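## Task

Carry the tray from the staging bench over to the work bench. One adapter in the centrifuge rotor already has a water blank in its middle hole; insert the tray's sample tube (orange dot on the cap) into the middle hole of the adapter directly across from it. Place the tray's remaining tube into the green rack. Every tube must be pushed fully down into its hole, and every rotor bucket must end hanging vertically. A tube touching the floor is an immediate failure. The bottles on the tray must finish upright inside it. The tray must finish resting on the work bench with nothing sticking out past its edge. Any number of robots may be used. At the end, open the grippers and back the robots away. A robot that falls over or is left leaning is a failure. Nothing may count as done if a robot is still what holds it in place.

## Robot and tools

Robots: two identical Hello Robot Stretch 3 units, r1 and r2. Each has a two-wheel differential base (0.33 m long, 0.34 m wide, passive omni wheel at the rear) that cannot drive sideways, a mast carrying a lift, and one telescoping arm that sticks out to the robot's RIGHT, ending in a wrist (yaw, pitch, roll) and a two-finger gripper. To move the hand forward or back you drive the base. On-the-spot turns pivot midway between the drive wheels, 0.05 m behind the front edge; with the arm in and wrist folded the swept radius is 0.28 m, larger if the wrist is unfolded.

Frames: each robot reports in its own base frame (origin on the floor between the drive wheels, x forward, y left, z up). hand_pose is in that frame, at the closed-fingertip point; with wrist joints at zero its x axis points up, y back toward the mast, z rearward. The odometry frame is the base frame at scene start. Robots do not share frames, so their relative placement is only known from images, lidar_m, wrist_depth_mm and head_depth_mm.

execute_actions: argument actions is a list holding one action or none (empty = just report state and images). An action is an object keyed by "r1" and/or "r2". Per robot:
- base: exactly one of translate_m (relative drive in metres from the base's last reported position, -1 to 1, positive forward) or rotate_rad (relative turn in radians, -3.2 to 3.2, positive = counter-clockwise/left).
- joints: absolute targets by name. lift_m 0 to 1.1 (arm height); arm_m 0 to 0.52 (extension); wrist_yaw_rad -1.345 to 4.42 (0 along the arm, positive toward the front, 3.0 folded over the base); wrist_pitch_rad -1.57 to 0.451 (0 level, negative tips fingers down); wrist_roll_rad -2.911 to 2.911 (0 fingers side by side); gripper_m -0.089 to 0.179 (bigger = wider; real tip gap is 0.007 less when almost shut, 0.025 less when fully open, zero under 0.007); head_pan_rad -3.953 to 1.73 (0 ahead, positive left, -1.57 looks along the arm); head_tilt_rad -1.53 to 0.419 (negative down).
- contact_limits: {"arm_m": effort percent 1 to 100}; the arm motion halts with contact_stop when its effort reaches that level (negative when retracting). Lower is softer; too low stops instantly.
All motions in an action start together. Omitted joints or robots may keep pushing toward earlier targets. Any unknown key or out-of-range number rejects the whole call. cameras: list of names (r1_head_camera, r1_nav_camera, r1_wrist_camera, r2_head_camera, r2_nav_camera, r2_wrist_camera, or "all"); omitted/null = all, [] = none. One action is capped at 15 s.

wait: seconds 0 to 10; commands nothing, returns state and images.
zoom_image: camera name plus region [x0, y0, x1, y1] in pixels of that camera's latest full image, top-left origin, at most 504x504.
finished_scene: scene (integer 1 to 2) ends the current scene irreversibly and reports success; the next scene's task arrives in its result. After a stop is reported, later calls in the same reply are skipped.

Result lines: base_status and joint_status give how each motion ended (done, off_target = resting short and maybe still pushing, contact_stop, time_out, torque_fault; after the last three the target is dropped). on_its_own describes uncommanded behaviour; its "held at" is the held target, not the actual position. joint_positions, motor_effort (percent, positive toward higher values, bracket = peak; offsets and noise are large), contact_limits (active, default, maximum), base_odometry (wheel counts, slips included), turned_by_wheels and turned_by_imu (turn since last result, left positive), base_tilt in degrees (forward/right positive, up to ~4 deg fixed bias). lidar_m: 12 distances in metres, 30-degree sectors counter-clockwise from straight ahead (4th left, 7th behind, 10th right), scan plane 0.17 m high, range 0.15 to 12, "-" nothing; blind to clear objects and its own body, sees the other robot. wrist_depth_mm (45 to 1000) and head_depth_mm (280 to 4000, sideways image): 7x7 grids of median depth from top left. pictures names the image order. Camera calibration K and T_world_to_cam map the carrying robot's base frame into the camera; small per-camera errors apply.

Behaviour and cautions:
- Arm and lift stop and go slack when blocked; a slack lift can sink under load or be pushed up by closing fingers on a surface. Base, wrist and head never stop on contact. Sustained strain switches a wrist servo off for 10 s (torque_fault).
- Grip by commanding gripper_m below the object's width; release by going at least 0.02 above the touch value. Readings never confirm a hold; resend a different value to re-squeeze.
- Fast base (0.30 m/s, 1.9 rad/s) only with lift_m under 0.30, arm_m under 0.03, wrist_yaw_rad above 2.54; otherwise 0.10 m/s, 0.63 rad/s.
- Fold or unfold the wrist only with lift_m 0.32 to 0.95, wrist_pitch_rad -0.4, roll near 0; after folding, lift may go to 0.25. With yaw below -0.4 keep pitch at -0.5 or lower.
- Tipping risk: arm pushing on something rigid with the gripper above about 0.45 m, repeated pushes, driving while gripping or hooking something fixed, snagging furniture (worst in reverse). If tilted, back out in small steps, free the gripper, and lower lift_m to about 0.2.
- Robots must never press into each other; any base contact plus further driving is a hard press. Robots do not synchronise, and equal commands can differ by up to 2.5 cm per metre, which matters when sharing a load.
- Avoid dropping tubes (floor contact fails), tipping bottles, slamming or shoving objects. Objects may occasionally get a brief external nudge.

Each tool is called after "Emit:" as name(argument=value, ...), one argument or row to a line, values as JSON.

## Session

Emit:
execute_actions(
  actions=[
    {"r1":{"joints":{"head_pan_rad":-1.2,"head_tilt_rad":-0.5}},"r2":{"joints":{"head_pan_rad":-1.2,"head_tilt_rad":-0.5}}},
  ],
  cameras=["r1_head_camera","r1_nav_camera","r2_head_camera","r2_nav_camera"],
)

Scene clock: 1.13 s.
r1.base_odometry: x=+0.000 y=+0.000 heading=+0.000 (m, m, rad; r1's odometry frame)
r1.turned_by_wheels: +0.000 (rad since the last result)
r1.turned_by_imu: +0.000 (rad since the last result)
r1.base_tilt: forward=-1.7 right=+0.4 (deg)
r1.lidar_m: 1.01 0.99 2.88 1.48 2.72 2.67 1.43 1.19 1.19 1.33 2.16 2.13
r1.head_depth_mm: 1389 1452 1537 1626 1732 1662 1353 / 1567 1647 1765 1875 1954 1674 1360 / 1798 1917 2052 2197 2167 1669 1365 / 2105 2246 2450 2612 2152 1684 1367 / 2528 2814 3106 3066 2167 1684 1373 / 3188 3602 - 3143 2198 1686 1373 / 3353 3538 3750 3164 2190 1700 1387
r1.base_status: not commanded
r1.joint_positions: lift_m=+0.371 arm_m=+0.002 wrist_yaw_rad=+2.841 wrist_pitch_rad=-0.596 wrist_roll_rad=+0.001 gripper_m=+0.037 head_pan_rad=-1.193 head_tilt_rad=-0.494
r1.joint_status: all done
r1.motor_effort: left_wheel=-1(1) right_wheel=+0(0) lift_m=+34(35) arm_m=+0(0) wrist_yaw_rad=+1(1) wrist_pitch_rad=+6(6) wrist_roll_rad=+0(1) gripper_m=+0(1) head_pan_rad=-3(37) head_tilt_rad=-6(39) (%)
r1.hand_pose: x=+0.0376 y=+0.0428 z=+0.3459 quat_wxyz=(+0.307, +0.699, +0.104, +0.637) (m; r1's base frame)
r1.wrist_depth_mm: - - - - - - - / - - - - - - - / 774 854 811 839 855 867 869 / 670 - 704 688 698 700 703 / 585 571 609 601 622 614 620 / 516 531 - 525 541 534 530 / 478 - - 477 473 481 474
r2.base_odometry: x=+0.000 y=+0.000 heading=+0.000 (m, m, rad; r2's odometry frame)
r2.turned_by_wheels: +0.000 (rad since the last result)
r2.turned_by_imu: +0.000 (rad since the last result)
r2.base_tilt: forward=-0.2 right=-2.0 (deg)
r2.lidar_m: 1.68 2.09 2.10 0.93 0.71 0.70 0.74 1.08 3.85 1.78 1.52 2.89
r2.head_depth_mm: - - 2563 2668 2016 1577 1291 / - - 2050 2766 2005 1576 1292 / - - 1984 2721 1998 1559 1275 / - - 1966 2575 1921 1558 1279 / 3868 - 1950 2583 1901 1539 1274 / 3661 3970 - 2533 1945 1539 1268 / 3419 3706 3931 2670 1938 1545 1269
r2.base_status: not commanded
r2.joint_positions: lift_m=+0.583 arm_m=+0.000 wrist_yaw_rad=+2.896 wrist_pitch_rad=-0.500 wrist_roll_rad=+0.019 gripper_m=+0.037 head_pan_rad=-1.193 head_tilt_rad=-0.493
r2.joint_status: all done
r2.motor_effort: left_wheel=+0(0) right_wheel=+0(1) lift_m=+38(38) arm_m=+0(0) wrist_yaw_rad=+0(1) wrist_pitch_rad=+7(7) wrist_roll_rad=+1(0) gripper_m=+0(0) head_pan_rad=-2(37) head_tilt_rad=-3(24) (%)
r2.hand_pose: x=+0.0307 y=+0.0619 z=+0.5781 quat_wxyz=(+0.259, +0.707, +0.087, +0.652) (m; r2's base frame)
r2.wrist_depth_mm: - 862 - - - - - / - 927 - - - - - / - - - - - - - / 689 - - - - - - / 740 - 990 978 - 987 - / 768 813 - 854 868 854 856 / 710 717 720 722 719 741 747
pictures: r1_head_camera (sideways: a quarter turn clockwise sets it upright), r1_nav_camera (sideways: a quarter turn counterclockwise sets it upright), r2_head_camera (sideways: a quarter turn clockwise sets it upright), r2_nav_camera (sideways: a quarter turn counterclockwise sets it upright)
camera_calibration (this result's frames):
r1_head_camera: T_world_to_cam=[[-0.116091, 0.412105, -0.90371, 1.19846], [0.947308, 0.319425, 0.0239708, -0.0382845], [0.298546, -0.853309, -0.427473, 0.514006], [0, 0, 0, 1]] pos_world=[0.0219425, -0.043054, 1.3037]
r1_nav_camera: T_world_to_cam=[[0.19504, -0.408935, 0.891477, -1.12524], [-0.907343, -0.420353, 0.00568909, 0.0453784], [0.372408, -0.809985, -0.45303, 0.539023], [0, 0, 0, 1]] pos_world=[0.0599042, -0.00447391, 1.24706]
r2_head_camera: T_world_to_cam=[[-0.212212, 0.41975, -0.882483, 1.16726], [0.915481, 0.401296, -0.0292713, 0.0390673], [0.34185, -0.814108, -0.469433, 0.56444], [0, 0, 0, 1]] pos_world=[0.0189858, -0.0461185, 1.29619]
r2_nav_camera: T_world_to_cam=[[0.173674, -0.393295, 0.90286, -1.13202], [-0.937677, -0.34625, 0.0295411, 0.0281005], [0.300997, -0.851722, -0.428918, 0.525883], [0, 0, 0, 1]] pos_world=[0.0646624, 0.0124175, 1.24679]
Images, in order (width x height): r1_head_camera 896x504, r1_nav_camera 672x504, r2_head_camera 896x504, r2_nav_camera 672x504.

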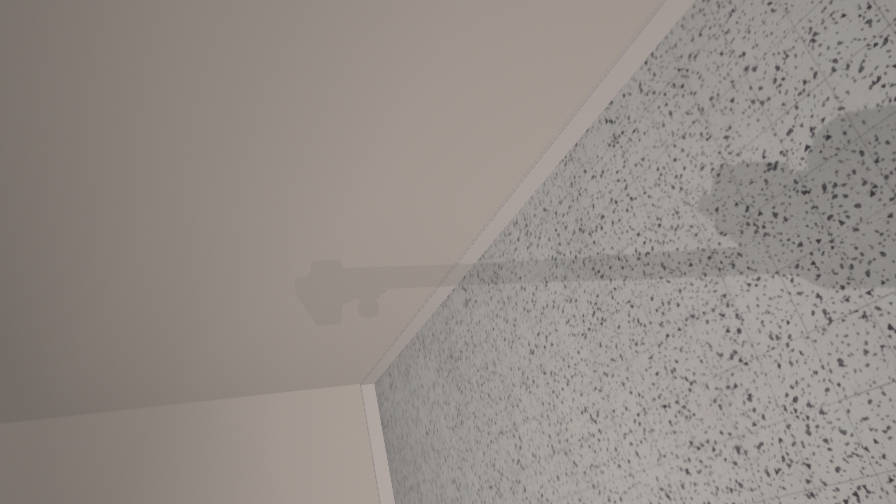

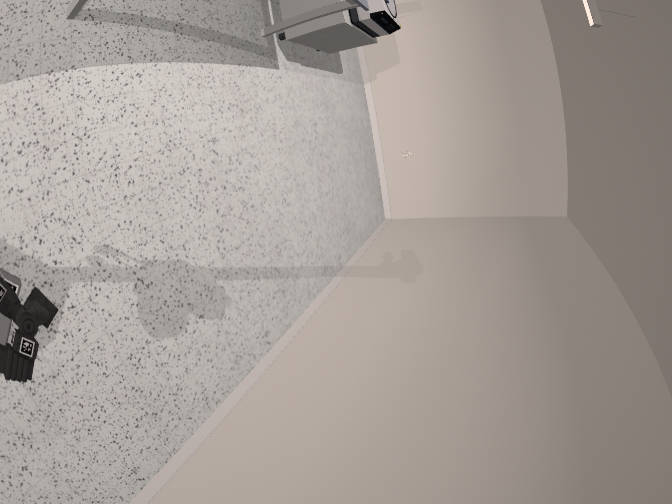

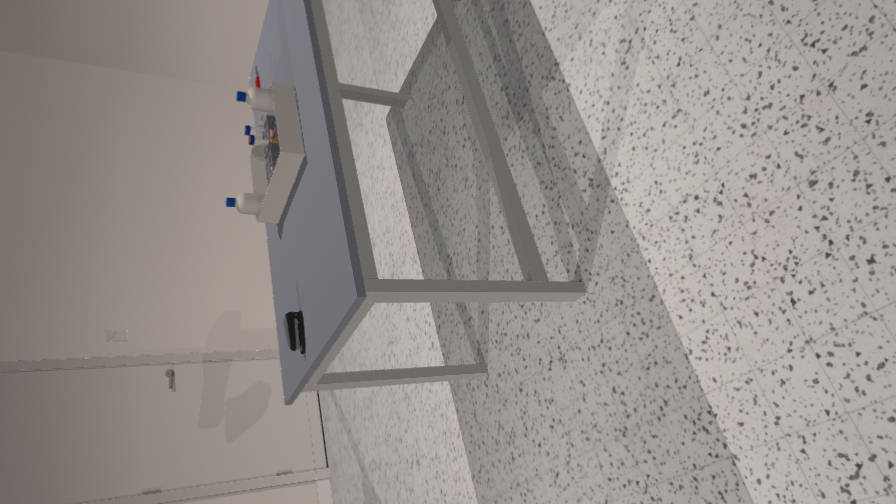

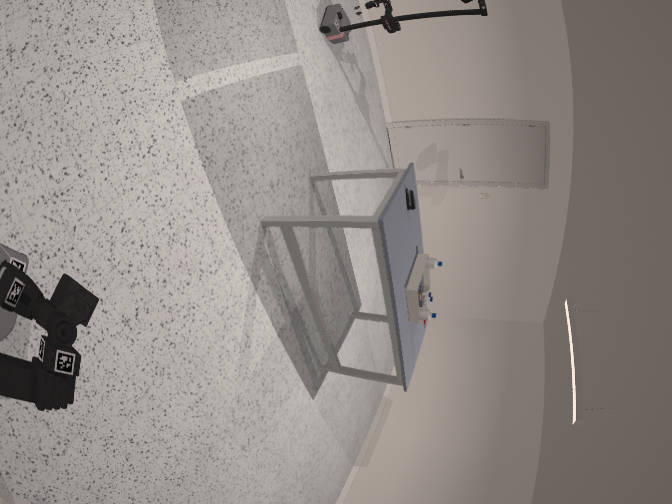

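Emit:
execute_actions(
  actions=[
    {"r1":{"base":{"rotate_rad":1.895},"joints":{"wrist_pitch_rad":-0.4,"wrist_yaw_rad":3.0,"head_pan_rad":-0.8}},"r2":{"base":{"rotate_rad":0.977},"joints":{"lift_m":0.4,"wrist_pitch_rad":-0.4,"wrist_yaw_rad":3.0,"head_pan_rad":-2.1}}},
  ],
  cameras=["r1_head_camera","r2_head_camera"],
)

Scene clock: 12.30 s.
r1.base_odometry: x=+0.000 y=+0.000 heading=+1.895 (m, m, rad; r1's odometry frame)
r1.turned_by_wheels: +1.895 (rad since the last result)
r1.turned_by_imu: +1.912 (rad since the last result)
r1.base_tilt: forward=-1.7 right=+0.7 (deg)
r1.lidar_m: 1.48 4.49 1.67 1.23 1.20 1.23 1.71 4.01 2.09 0.99 2.88 1.92
r1.head_depth_mm: 2924 3070 3345 3015 2147 1658 1363 / 2938 3192 3450 3068 2156 1675 1360 / 3030 3200 3515 3017 2144 1668 1366 / 3038 3297 3580 2907 2154 1677 1365 / 3129 3386 3654 3093 2194 1687 1375 / 3182 3444 3730 3130 2185 1685 1372 / 3307 3591 3834 3145 2204 1690 1375
r1.base_status: done
r1.joint_positions: lift_m=+0.371 arm_m=+0.002 wrist_yaw_rad=+2.997 wrist_pitch_rad=-0.420 wrist_roll_rad=+0.001 gripper_m=+0.037 head_pan_rad=-0.807 head_tilt_rad=-0.494
r1.joint_status: all done
r1.motor_effort: left_wheel=-3(6) right_wheel=+2(4) lift_m=+35(35) arm_m=+0(0) wrist_yaw_rad=+2(2) wrist_pitch_rad=+10(10) wrist_roll_rad=+0(0) gripper_m=+0(1) head_pan_rad=+3(21) head_tilt_rad=-3(5) (%)
r1.hand_pose: x=+0.0110 y=+0.0751 z=+0.3833 quat_wxyz=(+0.197, +0.700, +0.097, +0.679) (m; r1's base frame)
r1.wrist_depth_mm: 914 - - - - - - / 994 - - - - - - / 997 - - - - - - / 868 876 889 911 928 903 933 / 713 712 - 738 760 744 758 / 593 609 - 611 636 635 643 / 518 528 - 547 530 551 542
r2.base_odometry: x=+0.000 y=+0.000 heading=+0.977 (m, m, rad; r2's odometry frame)
r2.turned_by_wheels: +0.977 (rad since the last result)
r2.turned_by_imu: +0.967 (rad since the last result)
r2.base_tilt: forward=-0.1 right=-2.0 (deg)
r2.lidar_m: 2.69 0.99 0.72 0.70 0.73 0.99 2.77 1.91 1.52 2.88 1.68 1.92
r2.head_depth_mm: - - 2060 2797 2007 1571 1292 / - - 1985 2771 2013 1576 1287 / - - 1994 2773 1984 1552 1287 / 3977 - 1803 2596 1907 1546 1280 / 3805 - 3454 2608 1954 1540 1283 / 3581 3853 - 2678 1936 1528 1271 / 3427 3680 3925 2680 1947 1535 1270
r2.base_status: done
r2.joint_positions: lift_m=+0.400 arm_m=+0.000 wrist_yaw_rad=+2.998 wrist_pitch_rad=-0.421 wrist_roll_rad=+0.019 gripper_m=+0.037 head_pan_rad=-2.093 head_tilt_rad=-0.494
r2.joint_status: all done
r2.motor_effort: left_wheel=-4(10) right_wheel=+2(5) lift_m=+33(33) arm_m=+0(0) wrist_yaw_rad=+2(0) wrist_pitch_rad=+12(13) wrist_roll_rad=+0(0) gripper_m=+0(0) head_pan_rad=-2(35) head_tilt_rad=-2(2) (%)
r2.hand_pose: x=+0.0109 y=+0.0766 z=+0.4121 quat_wxyz=(+0.198, +0.707, +0.096, +0.672) (m; r2's base frame)
r2.wrist_depth_mm: 615 - 677 695 710 744 809 / 660 - 704 747 783 850 862 / 731 - 784 822 857 920 970 / 781 791 840 889 921 954 - / 782 771 806 815 836 835 847 / 660 659 - 678 705 679 686 / 561 560 570 581 559 583 591
pictures: r1_head_camera (sideways: a quarter turn clockwise sets it upright), r2_head_camera (sideways: a quarter turn clockwise sets it upright)
camera_calibration (this result's frames):
r1_head_camera: T_world_to_cam=[[-0.262821, 0.338372, -0.903565, 1.19916], [0.757535, 0.652355, 0.0239528, -0.0371034], [0.59755, -0.678186, -0.427781, 0.512584], [0, 0, 0, 1]] pos_world=[0.0369772, -0.0339307, 1.30368]
r2_head_camera: T_world_to_cam=[[0.197288, 0.427568, -0.882192, 1.16438], [0.883289, -0.467916, -0.0292495, 0.0392353], [-0.425298, -0.77346, -0.46998, 0.569831], [0, 0, 0, 1]] pos_world=[-0.0220256, -0.0387501, 1.29616]
Images, in order (width x height): r1_head_camera 896x504, r2_head_camera 896x504.

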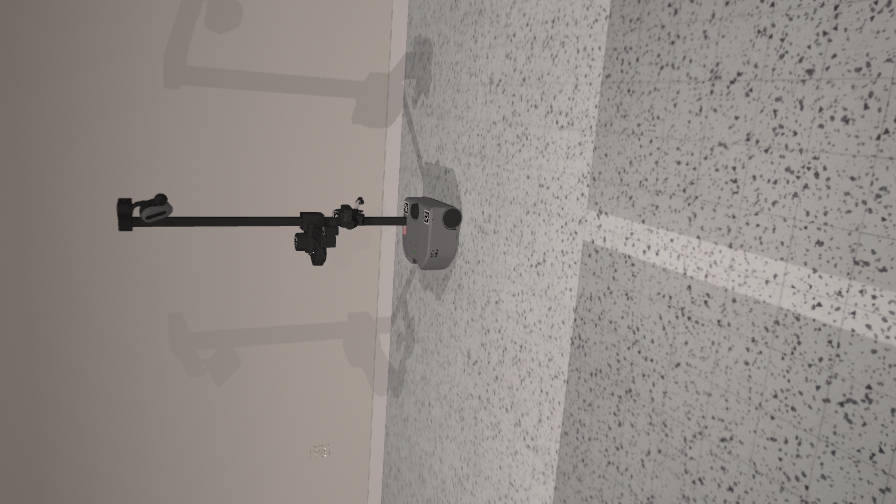

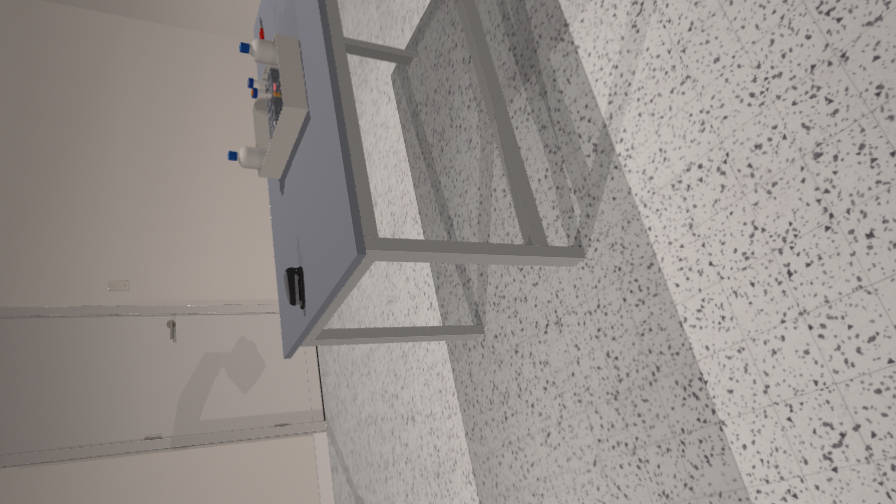

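Emit:
execute_actions(
  actions=[
    {"r1":{"joints":{"lift_m":0.26,"head_pan_rad":-0.3}},"r2":{"base":{"rotate_rad":-1.571},"joints":{"lift_m":0.26}}},
  ],
  cameras=["r1_head_camera","r1_nav_camera"],
)

Scene clock: 27.33 s.
r1.base_odometry: x=+0.000 y=+0.000 heading=+1.895 (m, m, rad; r1's odometry frame)
r1.turned_by_wheels: +0.000 (rad since the last result)
r1.turned_by_imu: -0.001 (rad since the last result)
r1.base_tilt: forward=-1.5 right=+0.6 (deg)
r1.lidar_m: 1.48 4.48 1.68 1.23 1.20 1.24 1.70 4.00 2.10 0.99 2.88 1.92
r1.head_depth_mm: 3223 3401 3577 3075 2153 1672 1364 / 3472 3692 3935 3023 2140 1675 1361 / 3743 - - 3040 2191 1671 1376 / - - - 2911 2186 1683 1360 / - - - 2629 2207 1697 1367 / - - 2116 1590 2010 1705 1380 / - - 1994 2771 2205 1693 1379
r1.base_status: not commanded
r1.joint_positions: lift_m=+0.260 arm_m=+0.002 wrist_yaw_rad=+2.997 wrist_pitch_rad=-0.419 wrist_roll_rad=+0.001 gripper_m=+0.037 head_pan_rad=-0.307 head_tilt_rad=-0.494
r1.joint_status: all done
r1.motor_effort: left_wheel=-3(3) right_wheel=+2(2) lift_m=+30(30) arm_m=+0(0) wrist_yaw_rad=+2(2) wrist_pitch_rad=+9(10) wrist_roll_rad=+0(0) gripper_m=-2(0) head_pan_rad=+4(30) head_tilt_rad=-3(5) (%)
r1.hand_pose: x=+0.0110 y=+0.0753 z=+0.2727 quat_wxyz=(+0.197, +0.701, +0.097, +0.679) (m; r1's base frame)
r1.wrist_depth_mm: 925 - - - - - - / 993 - - - - - - / 866 860 896 902 925 928 956 / 664 679 696 697 713 732 744 / 542 556 - 571 587 583 602 / 478 - - - 489 499 492 / - - - - 415 420 422
r2.base_odometry: x=+0.000 y=+0.000 heading=-0.594 (m, m, rad; r2's odometry frame)
r2.turned_by_wheels: -1.571 (rad since the last result)
r2.turned_by_imu: -1.553 (rad since the last result)
r2.base_tilt: forward=+0.0 right=-1.9 (deg)
r2.lidar_m: 2.89 1.68 1.94 2.58 0.98 0.72 0.70 0.73 1.01 2.88 1.88 1.52
r2.head_depth_mm: 817 856 896 949 1001 1075 1137 / 931 983 1037 1108 1182 1268 1264 / 1083 1153 1235 1333 1448 1471 1286 / 1289 1394 1513 1658 1763 1561 1284 / 1599 1765 1969 2220 1981 1545 1277 / 2108 2396 2812 2641 1958 1537 1270 / 3081 3661 3925 2655 1930 1531 1265
r2.base_status: done
r2.joint_positions: lift_m=+0.260 arm_m=+0.000 wrist_yaw_rad=+2.998 wrist_pitch_rad=-0.420 wrist_roll_rad=+0.019 gripper_m=+0.037 head_pan_rad=-2.093 head_tilt_rad=-0.494
r2.joint_status: all done
r2.motor_effort: left_wheel=+4(15) right_wheel=-3(6) lift_m=+33(32) arm_m=+0(0) wrist_yaw_rad=+2(2) wrist_pitch_rad=+12(12) wrist_roll_rad=+1(0) gripper_m=+1(0) head_pan_rad=-2(2) head_tilt_rad=-2(4) (%)
r2.hand_pose: x=+0.0108 y=+0.0767 z=+0.2723 quat_wxyz=(+0.198, +0.707, +0.096, +0.673) (m; r2's base frame)
r2.wrist_depth_mm: - - - - - - - / - - - - - - - / 897 - 981 968 - - - / 704 725 746 737 754 780 787 / 573 577 596 590 599 623 616 / 481 494 - 515 515 499 509 / - - - - 417 431 434
pictures: r1_head_camera (sideways: a quarter turn clockwise sets it upright), r1_nav_camera (sideways: a quarter turn counterclockwise sets it upright)
camera_calibration (this result's frames):
r1_head_camera: T_world_to_cam=[[-0.39285, 0.170995, -0.903565, 1.19995], [0.35216, 0.935633, 0.0239528, -0.0346306], [0.849501, -0.30879, -0.427781, 0.511047], [0, 0, 0, 1]] pos_world=[0.0494626, -0.0149791, 1.30368]
r1_nav_camera: T_world_to_cam=[[0.440353, -0.107858, 0.891323, -1.12653], [-0.248712, -0.968561, 0.00567004, 0.0413855], [0.862689, -0.224179, -0.453334, 0.536428], [0, 0, 0, 1]] pos_world=[0.043595, 0.0388347, 1.24705]
Images, in order (width x height): r1_head_camera 896x504, r1_nav_camera 672x504.

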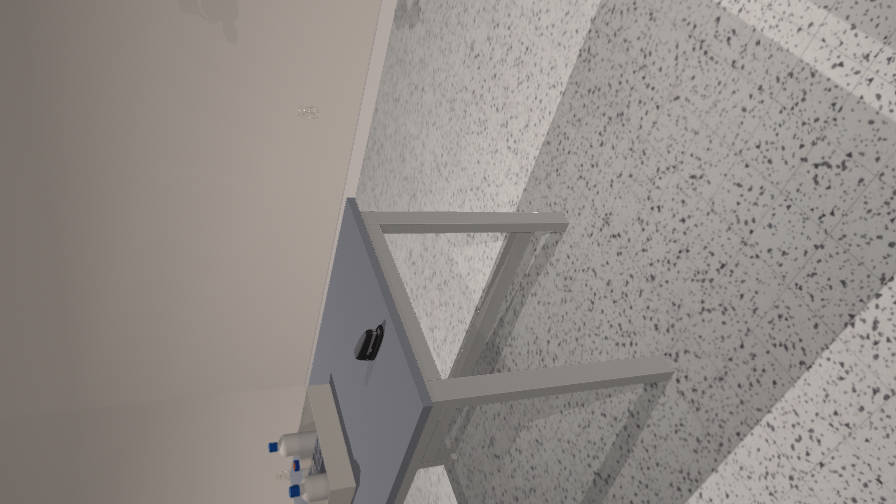

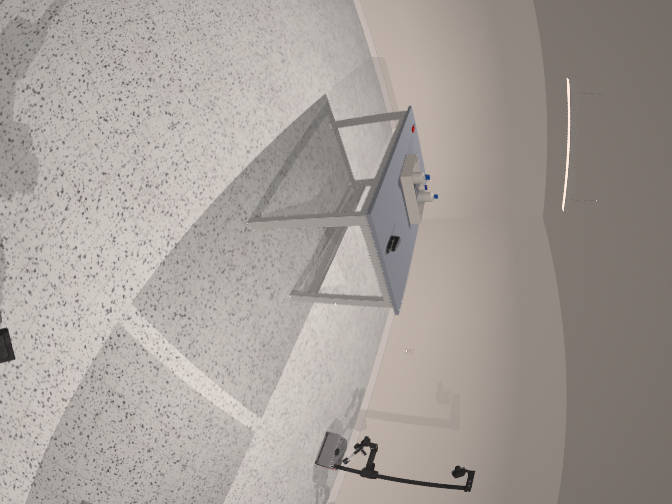

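Emit:
execute_actions(
  actions=[
    {"r1":{"base":{"rotate_rad":0.23}},"r2":{"base":{"translate_m":1.0}}},
  ],
  cameras=[],
)

Emit:
execute_actions(
  actions=[
    {"r1":{"base":{"translate_m":1.0}},"r2":{"base":{"translate_m":0.07}}},
  ],
  cameras=[],
)

Emit:
execute_actions(
  actions=[
    {"r1":{"base":{"translate_m":1.0}},"r2":{"base":{"rotate_rad":1.571}}},
  ],
  cameras=[],
)

Emit:
execute_actions(
  actions=[
    {"r1":{"base":{"rotate_rad":0.281},"joints":{"head_pan_rad":-1.57,"head_tilt_rad":-0.75}},"r2":{"base":{"translate_m":-1.0}}},
  ],
  cameras=["r1_head_camera"],
)

Emit:
execute_actions(
  actions=[
    {"r2":{"base":{"translate_m":-0.44},"joints":{"head_pan_rad":-1.57,"head_tilt_rad":-0.75}}},
  ],
  cameras=["r2_head_camera"],
)

Scene clock: 41.77 s.
r1.base_odometry: x=+0.000 y=+0.000 heading=+2.125 (m, m, rad; r1's odometry frame)
r1.turned_by_wheels: +0.230 (rad since the last result)
r1.turned_by_imu: +0.230 (rad since the last result)
r1.base_tilt: forward=-1.7 right=+0.6 (deg)
r1.lidar_m: 2.76 2.45 1.40 1.19 1.19 1.36 2.30 2.12 0.99 1.02 1.90 1.48
r1.head_depth_mm: 3665 3861 - 2841 2147 1648 1360 / - - - 2719 2091 1670 1371 / - - 2210 2588 2172 1680 1364 / - - 2139 1607 2006 1682 1371 / - - 2045 2947 2186 1683 1369 / - - 2563 3137 2196 1690 1374 / - - - 2957 2194 1693 1387
r1.base_status: done
r1.joint_positions: lift_m=+0.260 arm_m=+0.002 wrist_yaw_rad=+2.997 wrist_pitch_rad=-0.419 wrist_roll_rad=+0.001 gripper_m=+0.037 head_pan_rad=-0.307 head_tilt_rad=-0.494
r1.joint_status: not commanded
r1.motor_effort: left_wheel=-3(8) right_wheel=+1(5) lift_m=+30(30) arm_m=-1(0) wrist_yaw_rad=+1(2) wrist_pitch_rad=+10(9) wrist_roll_rad=+0(0) gripper_m=-1(1) head_pan_rad=+3(3) head_tilt_rad=-4(5) (%)
r1.hand_pose: x=+0.0110 y=+0.0753 z=+0.2727 quat_wxyz=(+0.197, +0.701, +0.097, +0.679) (m; r1's base frame)
r1.wrist_depth_mm: 941 - - - - - - / - - - - - - - / 864 858 898 906 940 954 949 / 658 675 692 693 709 710 739 / 544 556 - 573 595 588 591 / 480 - - - 496 487 490 / - - - - 412 424 423
r2.base_odometry: x=+0.829 y=-0.560 heading=-0.594 (m, m, rad; r2's odometry frame)
r2.turned_by_wheels: +0.000 (rad since the last result)
r2.turned_by_imu: -0.001 (rad since the last result)
r2.base_tilt: forward=+0.1 right=-2.0 (deg)
r2.lidar_m: 1.91 1.40 1.05 1.43 2.38 1.76 1.70 1.76 2.44 1.29 0.82 1.23
r2.head_depth_mm: 2015 2119 2217 2344 2026 1568 1297 / 2325 2430 2560 2606 2007 1562 1296 / 2692 2844 3051 2727 1992 1556 1284 / 3198 3434 3630 2731 1975 1561 1275 / 3832 - - 2689 1965 1539 1273 / 3689 - - 2719 1966 1536 1267 / 3598 3845 3998 2692 1941 1537 1267
r2.base_status: done
r2.joint_positions: lift_m=+0.260 arm_m=+0.000 wrist_yaw_rad=+2.999 wrist_pitch_rad=-0.420 wrist_roll_rad=+0.019 gripper_m=+0.037 head_pan_rad=-2.093 head_tilt_rad=-0.494
r2.joint_status: not commanded
r2.motor_effort: left_wheel=+4(17) right_wheel=-3(5) lift_m=+33(34) arm_m=+0(0) wrist_yaw_rad=+1(1) wrist_pitch_rad=+12(12) wrist_roll_rad=+1(1) gripper_m=+0(1) head_pan_rad=-2(2) head_tilt_rad=-2(1) (%)
r2.hand_pose: x=+0.0107 y=+0.0768 z=+0.2723 quat_wxyz=(+0.198, +0.707, +0.096, +0.673) (m; r2's base frame)
r2.wrist_depth_mm: - - - - - - - / - - - - - - - / 925 - 982 - 979 - - / 708 702 728 749 755 760 762 / 574 572 610 595 601 612 604 / 484 488 - 509 518 495 505 / - - - - 415 429 434
pictures: none
No camera images: the call's "cameras" was empty. Leave "cameras" out to get every camera's image.

Scene clock: 46.77 s.
r1.base_odometry: x=-0.526 y=+0.851 heading=+2.125 (m, m, rad; r1's odometry frame)
r1.turned_by_wheels: +0.000 (rad since the last result)
r1.turned_by_imu: +0.003 (rad since the last result)
r1.base_tilt: forward=-1.8 right=+0.5 (deg)
r1.lidar_m: 1.77 3.07 1.70 1.47 1.47 1.68 2.87 1.59 1.91 1.57 0.61 1.38
r1.head_depth_mm: 3447 3580 3833 1276 901 775 1360 / 3764 - - 1223 902 1614 1359 / - - - 1146 986 1668 1364 / 3854 - - 1227 2000 1673 1367 / 3624 3853 - 1379 2159 1683 1371 / 3442 3639 3830 1807 2015 1688 1375 / 3239 3400 3647 2997 2182 1703 1377
r1.base_status: done
r1.joint_positions: lift_m=+0.260 arm_m=+0.002 wrist_yaw_rad=+2.998 wrist_pitch_rad=-0.418 wrist_roll_rad=+0.001 gripper_m=+0.037 head_pan_rad=-0.307 head_tilt_rad=-0.495
r1.joint_status: not commanded
r1.motor_effort: left_wheel=-3(7) right_wheel=+2(6) lift_m=+30(30) arm_m=+0(0) wrist_yaw_rad=+2(2) wrist_pitch_rad=+9(9) wrist_roll_rad=+0(0) gripper_m=+1(1) head_pan_rad=+3(3) head_tilt_rad=-4(3) (%)
r1.hand_pose: x=+0.0109 y=+0.0753 z=+0.2727 quat_wxyz=(+0.197, +0.700, +0.097, +0.679) (m; r1's base frame)
r1.wrist_depth_mm: - - - - - - - / - - - - - - - / 850 856 905 917 927 942 984 / 673 670 684 707 696 723 725 / 550 554 - 570 593 580 591 / 483 - - - 496 490 492 / - - - - 411 419 423
r2.base_odometry: x=+0.887 y=-0.599 heading=-0.594 (m, m, rad; r2's odometry frame)
r2.turned_by_wheels: +0.000 (rad since the last result)
r2.turned_by_imu: +0.000 (rad since the last result)
r2.base_tilt: forward=-0.1 right=-1.9 (deg)
r2.lidar_m: 3.00 3.14 1.03 1.14 2.47 1.83 1.76 1.84 2.54 1.03 0.79 1.17
r2.head_depth_mm: 2103 2209 2298 2408 2025 1575 1295 / 2362 2539 2706 2665 1988 1572 1283 / 2785 2975 3225 2747 1992 1557 1285 / 3306 3582 3703 2738 1970 1555 1281 / 3877 - - 2681 1973 1550 1268 / 3778 - - 2658 1954 1537 1268 / 3606 3843 3974 2672 1952 1533 1260
r2.base_status: done
r2.joint_positions: lift_m=+0.260 arm_m=+0.000 wrist_yaw_rad=+2.999 wrist_pitch_rad=-0.420 wrist_roll_rad=+0.019 gripper_m=+0.037 head_pan_rad=-2.093 head_tilt_rad=-0.494
r2.joint_status: not commanded
r2.motor_effort: left_wheel=+4(17) right_wheel=-3(6) lift_m=+34(33) arm_m=+0(0) wrist_yaw_rad=+1(1) wrist_pitch_rad=+12(12) wrist_roll_rad=+1(1) gripper_m=+1(1) head_pan_rad=-2(2) head_tilt_rad=-2(2) (%)
r2.hand_pose: x=+0.0107 y=+0.0768 z=+0.2723 quat_wxyz=(+0.198, +0.707, +0.096, +0.673) (m; r2's base frame)
r2.wrist_depth_mm: - - - - - - - / - - - - - - - / 918 - 973 - - - - / 703 701 751 733 767 778 800 / 575 574 595 597 602 593 620 / 481 491 - 510 521 498 506 / - - - - 415 431 437
pictures: none
No camera images: the call's "cameras" was empty. Leave "cameras" out to get every camera's image.

Scene clock: 51.77 s.
r1.base_odometry: x=-1.052 y=+1.701 heading=+2.124 (m, m, rad; r1's odometry frame)
r1.turned_by_wheels: +0.000 (rad since the last result)
r1.turned_by_imu: +0.003 (rad since the last result)
r1.base_tilt: forward=-1.7 right=+0.6 (deg)
r1.lidar_m: 0.76 2.80 2.04 1.73 1.73 2.00 3.41 0.74 1.09 0.93 0.93 1.07
r1.head_depth_mm: 3174 3335 3537 3048 898 695 566 / 3276 3613 3780 3038 902 696 568 / 3064 3316 3545 3027 905 697 570 / 2871 3089 3324 3119 909 699 1275 / 2699 2884 3076 3065 912 754 1095 / 2533 2716 2902 2947 2191 1638 1371 / 2423 2553 2712 2835 2211 1709 1381
r1.base_status: done
r1.joint_positions: lift_m=+0.260 arm_m=+0.002 wrist_yaw_rad=+2.998 wrist_pitch_rad=-0.418 wrist_roll_rad=+0.001 gripper_m=+0.037 head_pan_rad=-0.307 head_tilt_rad=-0.495
r1.joint_status: not commanded
r1.motor_effort: left_wheel=-3(7) right_wheel=+2(6) lift_m=+30(30) arm_m=+0(0) wrist_yaw_rad=+2(2) wrist_pitch_rad=+9(9) wrist_roll_rad=+0(0) gripper_m=-1(0) head_pan_rad=+2(3) head_tilt_rad=-4(3) (%)
r1.hand_pose: x=+0.0109 y=+0.0753 z=+0.2727 quat_wxyz=(+0.197, +0.700, +0.097, +0.679) (m; r1's base frame)
r1.wrist_depth_mm: - - - - - - - / - - - - - - - / 863 858 906 911 930 921 972 / 670 683 696 705 703 707 736 / 544 555 - 578 577 575 585 / 474 - - - 502 487 494 / - - - - 423 428 419
r2.base_odometry: x=+0.887 y=-0.599 heading=+0.977 (m, m, rad; r2's odometry frame)
r2.turned_by_wheels: +1.571 (rad since the last result)
r2.turned_by_imu: +1.551 (rad since the last result)
r2.base_tilt: forward=+0.0 right=-2.1 (deg)
r2.lidar_m: 1.04 2.51 1.83 1.77 1.83 2.51 1.09 0.79 1.18 3.00 3.12 1.03
r2.head_depth_mm: 3374 3689 - 1094 1929 1576 1302 / 3266 3540 3874 1248 1988 1560 1295 / 3046 3390 3679 2493 1834 1548 1282 / 2898 3108 3500 2731 1979 1552 1279 / 2739 2966 3282 2700 1968 1543 1277 / 2589 2869 3108 2714 1962 1531 1265 / 2510 2724 2965 2642 1934 1536 1268
r2.base_status: done
r2.joint_positions: lift_m=+0.260 arm_m=+0.000 wrist_yaw_rad=+2.999 wrist_pitch_rad=-0.420 wrist_roll_rad=+0.019 gripper_m=+0.037 head_pan_rad=-2.093 head_tilt_rad=-0.494
r2.joint_status: not commanded
r2.motor_effort: left_wheel=-4(13) right_wheel=+2(7) lift_m=+33(33) arm_m=-1(1) wrist_yaw_rad=+1(1) wrist_pitch_rad=+12(12) wrist_roll_rad=+1(0) gripper_m=+1(1) head_pan_rad=-2(3) head_tilt_rad=-3(2) (%)
r2.hand_pose: x=+0.0107 y=+0.0767 z=+0.2723 quat_wxyz=(+0.198, +0.707, +0.096, +0.673) (m; r2's base frame)
r2.wrist_depth_mm: - - - - - - - / - - - - - - - / 939 - 969 987 999 - - / 693 697 730 743 764 756 774 / 569 582 613 595 595 613 604 / 480 485 - 514 521 500 502 / - - - - 415 433 432
pictures: none
No camera images: the call's "cameras" was empty. Leave "cameras" out to get every camera's image.

Scene clock: 56.77 s.
r1.base_odometry: x=-1.052 y=+1.701 heading=+2.405 (m, m, rad; r1's odometry frame)
r1.turned_by_wheels: +0.281 (rad since the last result)
r1.turned_by_imu: +0.282 (rad since the last result)
r1.base_tilt: forward=-1.7 right=+0.5 (deg)
r1.lidar_m: 2.79 2.48 1.81 1.73 1.79 2.49 2.47 0.73 0.97 0.93 0.97 0.76
r1.head_depth_mm: 2490 2838 2660 836 675 565 518 / 2578 2864 1432 837 640 565 519 / 2571 2881 2677 774 591 568 519 / 2562 2874 2680 838 675 567 519 / 2541 2843 2685 751 676 568 519 / 2554 2830 1073 746 663 569 521 / 2550 2797 2665 848 665 571 522
r1.base_status: done
r1.joint_positions: lift_m=+0.260 arm_m=+0.002 wrist_yaw_rad=+2.998 wrist_pitch_rad=-0.418 wrist_roll_rad=+0.001 gripper_m=+0.037 head_pan_rad=-1.563 head_tilt_rad=-0.741
r1.joint_status: all done
r1.motor_effort: left_wheel=-3(9) right_wheel=+1(5) lift_m=+31(30) arm_m=+0(0) wrist_yaw_rad=+2(1) wrist_pitch_rad=+9(9) wrist_roll_rad=+0(0) gripper_m=-1(1) head_pan_rad=-3(40) head_tilt_rad=-6(30) (%)
r1.hand_pose: x=+0.0109 y=+0.0753 z=+0.2727 quat_wxyz=(+0.197, +0.700, +0.097, +0.679) (m; r1's base frame)
r1.wrist_depth_mm: - - - - - - - / - - - - - - - / 852 851 880 920 949 966 984 / 666 682 704 710 712 720 747 / 548 557 - 570 587 585 586 / 478 - - - 497 493 497 / - - - - 417 423 424
r2.base_odometry: x=+0.327 y=-1.428 heading=+0.977 (m, m, rad; r2's odometry frame)
r2.turned_by_wheels: +0.000 (rad since the last result)
r2.turned_by_imu: +0.000 (rad since the last result)
r2.base_tilt: forward=-0.1 right=-2.0 (deg)
r2.lidar_m: 2.01 2.50 1.83 1.77 1.83 2.51 1.09 0.40 0.29 0.28 0.29 2.20
r2.head_depth_mm: 3454 3818 - 1143 785 645 1229 / 3260 3653 3872 989 758 644 558 / 3062 3372 3727 1080 810 639 529 / 2889 3182 3514 1001 782 638 524 / 2666 2958 3289 1052 807 633 523 / 1222 2783 3014 1100 802 630 520 / 2496 2697 2930 2662 797 627 520
r2.base_status: done
r2.joint_positions: lift_m=+0.260 arm_m=+0.000 wrist_yaw_rad=+2.999 wrist_pitch_rad=-0.420 wrist_roll_rad=+0.019 gripper_m=+0.037 head_pan_rad=-2.093 head_tilt_rad=-0.494
r2.joint_status: not commanded
r2.motor_effort: left_wheel=-4(18) right_wheel=+2(5) lift_m=+34(34) arm_m=-1(1) wrist_yaw_rad=+1(1) wrist_pitch_rad=+12(12) wrist_roll_rad=+1(1) gripper_m=+1(1) head_pan_rad=-2(2) head_tilt_rad=-2(2) (%)
r2.hand_pose: x=+0.0107 y=+0.0767 z=+0.2723 quat_wxyz=(+0.198, +0.707, +0.096, +0.673) (m; r2's base frame)
r2.wrist_depth_mm: - - - - - - - / - - - - - - - / 923 - 959 - 995 - - / 711 674 747 729 746 773 779 / 577 582 611 594 602 593 604 / 481 494 - 509 526 509 505 / - - - - 417 428 438
pictures: r1_head_camera (sideways: a quarter turn clockwise sets it upright)
camera_calibration (this result's frames):
r1_head_camera: T_world_to_cam=[[0.039127, 0.634657, -0.771803, 1.02551], [0.998744, -0.0490382, 0.0103077, -0.0208048], [-0.031306, -0.771237, -0.635778, 0.787037], [0, 0, 0, 1]] pos_world=[0.00529249, -0.0448749, 1.29209]
Images, in order (width x height): r1_head_camera 896x504.

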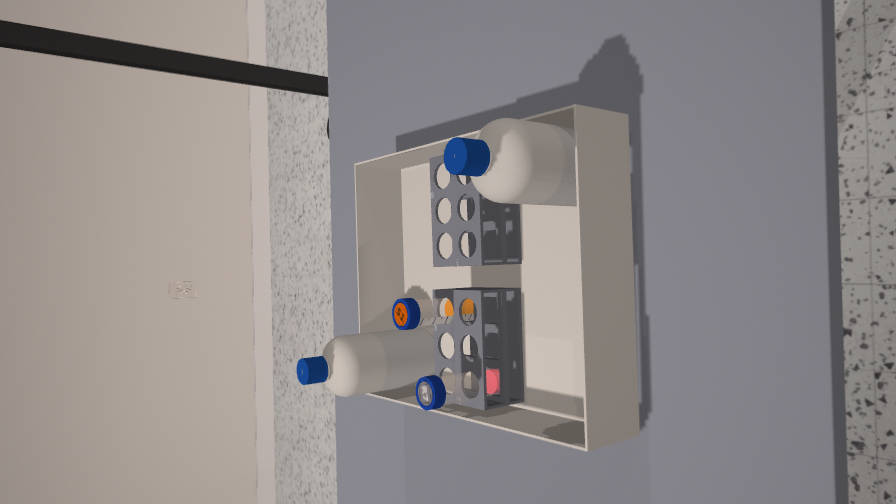

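Scene clock: 59.90 s.
r1.base_odometry: x=-1.052 y=+1.701 heading=+2.405 (m, m, rad; r1's odometry frame)
r1.turned_by_wheels: +0.000 (rad since the last result)
r1.turned_by_imu: +0.000 (rad since the last result)
r1.base_tilt: forward=-1.7 right=+0.6 (deg)
r1.lidar_m: 2.80 2.46 1.81 1.73 1.79 2.48 2.47 0.73 0.97 0.93 0.97 0.76
r1.head_depth_mm: 2578 2880 2654 834 674 565 518 / 2586 2865 2659 839 639 567 518 / 2566 2874 2648 776 592 565 519 / 2501 2773 1425 838 674 566 520 / 2509 2814 2698 751 674 569 520 / 2521 2852 1071 745 660 569 520 / 2565 2840 2721 847 663 570 522
r1.base_status: not commanded
r1.joint_positions: lift_m=+0.260 arm_m=+0.002 wrist_yaw_rad=+2.998 wrist_pitch_rad=-0.418 wrist_roll_rad=+0.001 gripper_m=+0.037 head_pan_rad=-1.563 head_tilt_rad=-0.741
r1.joint_status: not commanded
r1.motor_effort: left_wheel=-3(2) right_wheel=+1(2) lift_m=+30(30) arm_m=+0(0) wrist_yaw_rad=+1(2) wrist_pitch_rad=+10(9) wrist_roll_rad=+0(0) gripper_m=-1(0) head_pan_rad=-2(2) head_tilt_rad=-5(5) (%)
r1.hand_pose: x=+0.0109 y=+0.0753 z=+0.2727 quat_wxyz=(+0.197, +0.700, +0.097, +0.679) (m; r1's base frame)
r1.wrist_depth_mm: - - - - - - - / - - - - - - - / 874 854 892 898 922 962 962 / 676 679 697 688 707 727 718 / 549 551 - 570 577 580 595 / 482 - - - 490 494 494 / - - - - 416 421 424
r2.base_odometry: x=+0.081 y=-1.792 heading=+0.977 (m, m, rad; r2's odometry frame)
r2.turned_by_wheels: +0.000 (rad since the last result)
r2.turned_by_imu: +0.000 (rad since the last result)
r2.base_tilt: forward=-0.1 right=-2.0 (deg)
r2.lidar_m: 2.45 2.51 1.83 1.76 1.83 2.52 2.82 0.40 0.29 0.28 0.29 0.40
r2.head_depth_mm: 2559 2914 1013 736 633 539 1128 / 2574 2937 929 619 619 536 1122 / 2578 2918 923 747 621 535 1145 / 2521 2866 845 745 621 535 1146 / 2587 2914 947 746 625 533 1139 / 2610 2944 985 768 627 531 1138 / 2649 2943 981 764 625 530 1134
r2.base_status: done
r2.joint_positions: lift_m=+0.260 arm_m=+0.000 wrist_yaw_rad=+2.999 wrist_pitch_rad=-0.420 wrist_roll_rad=+0.019 gripper_m=+0.037 head_pan_rad=-1.577 head_tilt_rad=-0.740
r2.joint_status: all done
r2.motor_effort: left_wheel=-4(17) right_wheel=+2(5) lift_m=+33(34) arm_m=-1(1) wrist_yaw_rad=+1(2) wrist_pitch_rad=+12(12) wrist_roll_rad=+0(0) gripper_m=+0(0) head_pan_rad=+3(29) head_tilt_rad=-4(19) (%)
r2.hand_pose: x=+0.0107 y=+0.0767 z=+0.2723 quat_wxyz=(+0.198, +0.707, +0.096, +0.673) (m; r2's base frame)
r2.wrist_depth_mm: - - - - - - - / - - - - - - - / 935 - 977 1000 - - - / 714 705 721 743 745 756 773 / 576 574 603 601 598 593 605 / 478 491 - 516 513 502 501 / - - - - 412 432 434
pictures: r2_head_camera (sideways: a quarter turn clockwise sets it upright)
camera_calibration (this result's frames):
r2_head_camera: T_world_to_cam=[[-0.0382139, 0.670167, -0.741226, 0.982032], [0.999189, 0.0350608, -0.0198135, 0.0262358], [0.0127097, -0.741382, -0.670963, 0.828633], [0, 0, 0, 1]] pos_world=[0.000781075, -0.0447107, 1.28441]
Images, in order (width x height): r2_head_camera 896x504.

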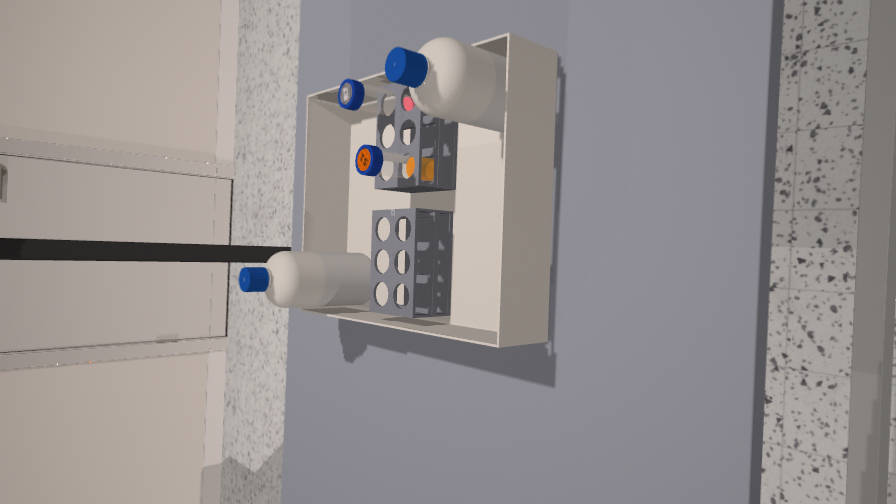

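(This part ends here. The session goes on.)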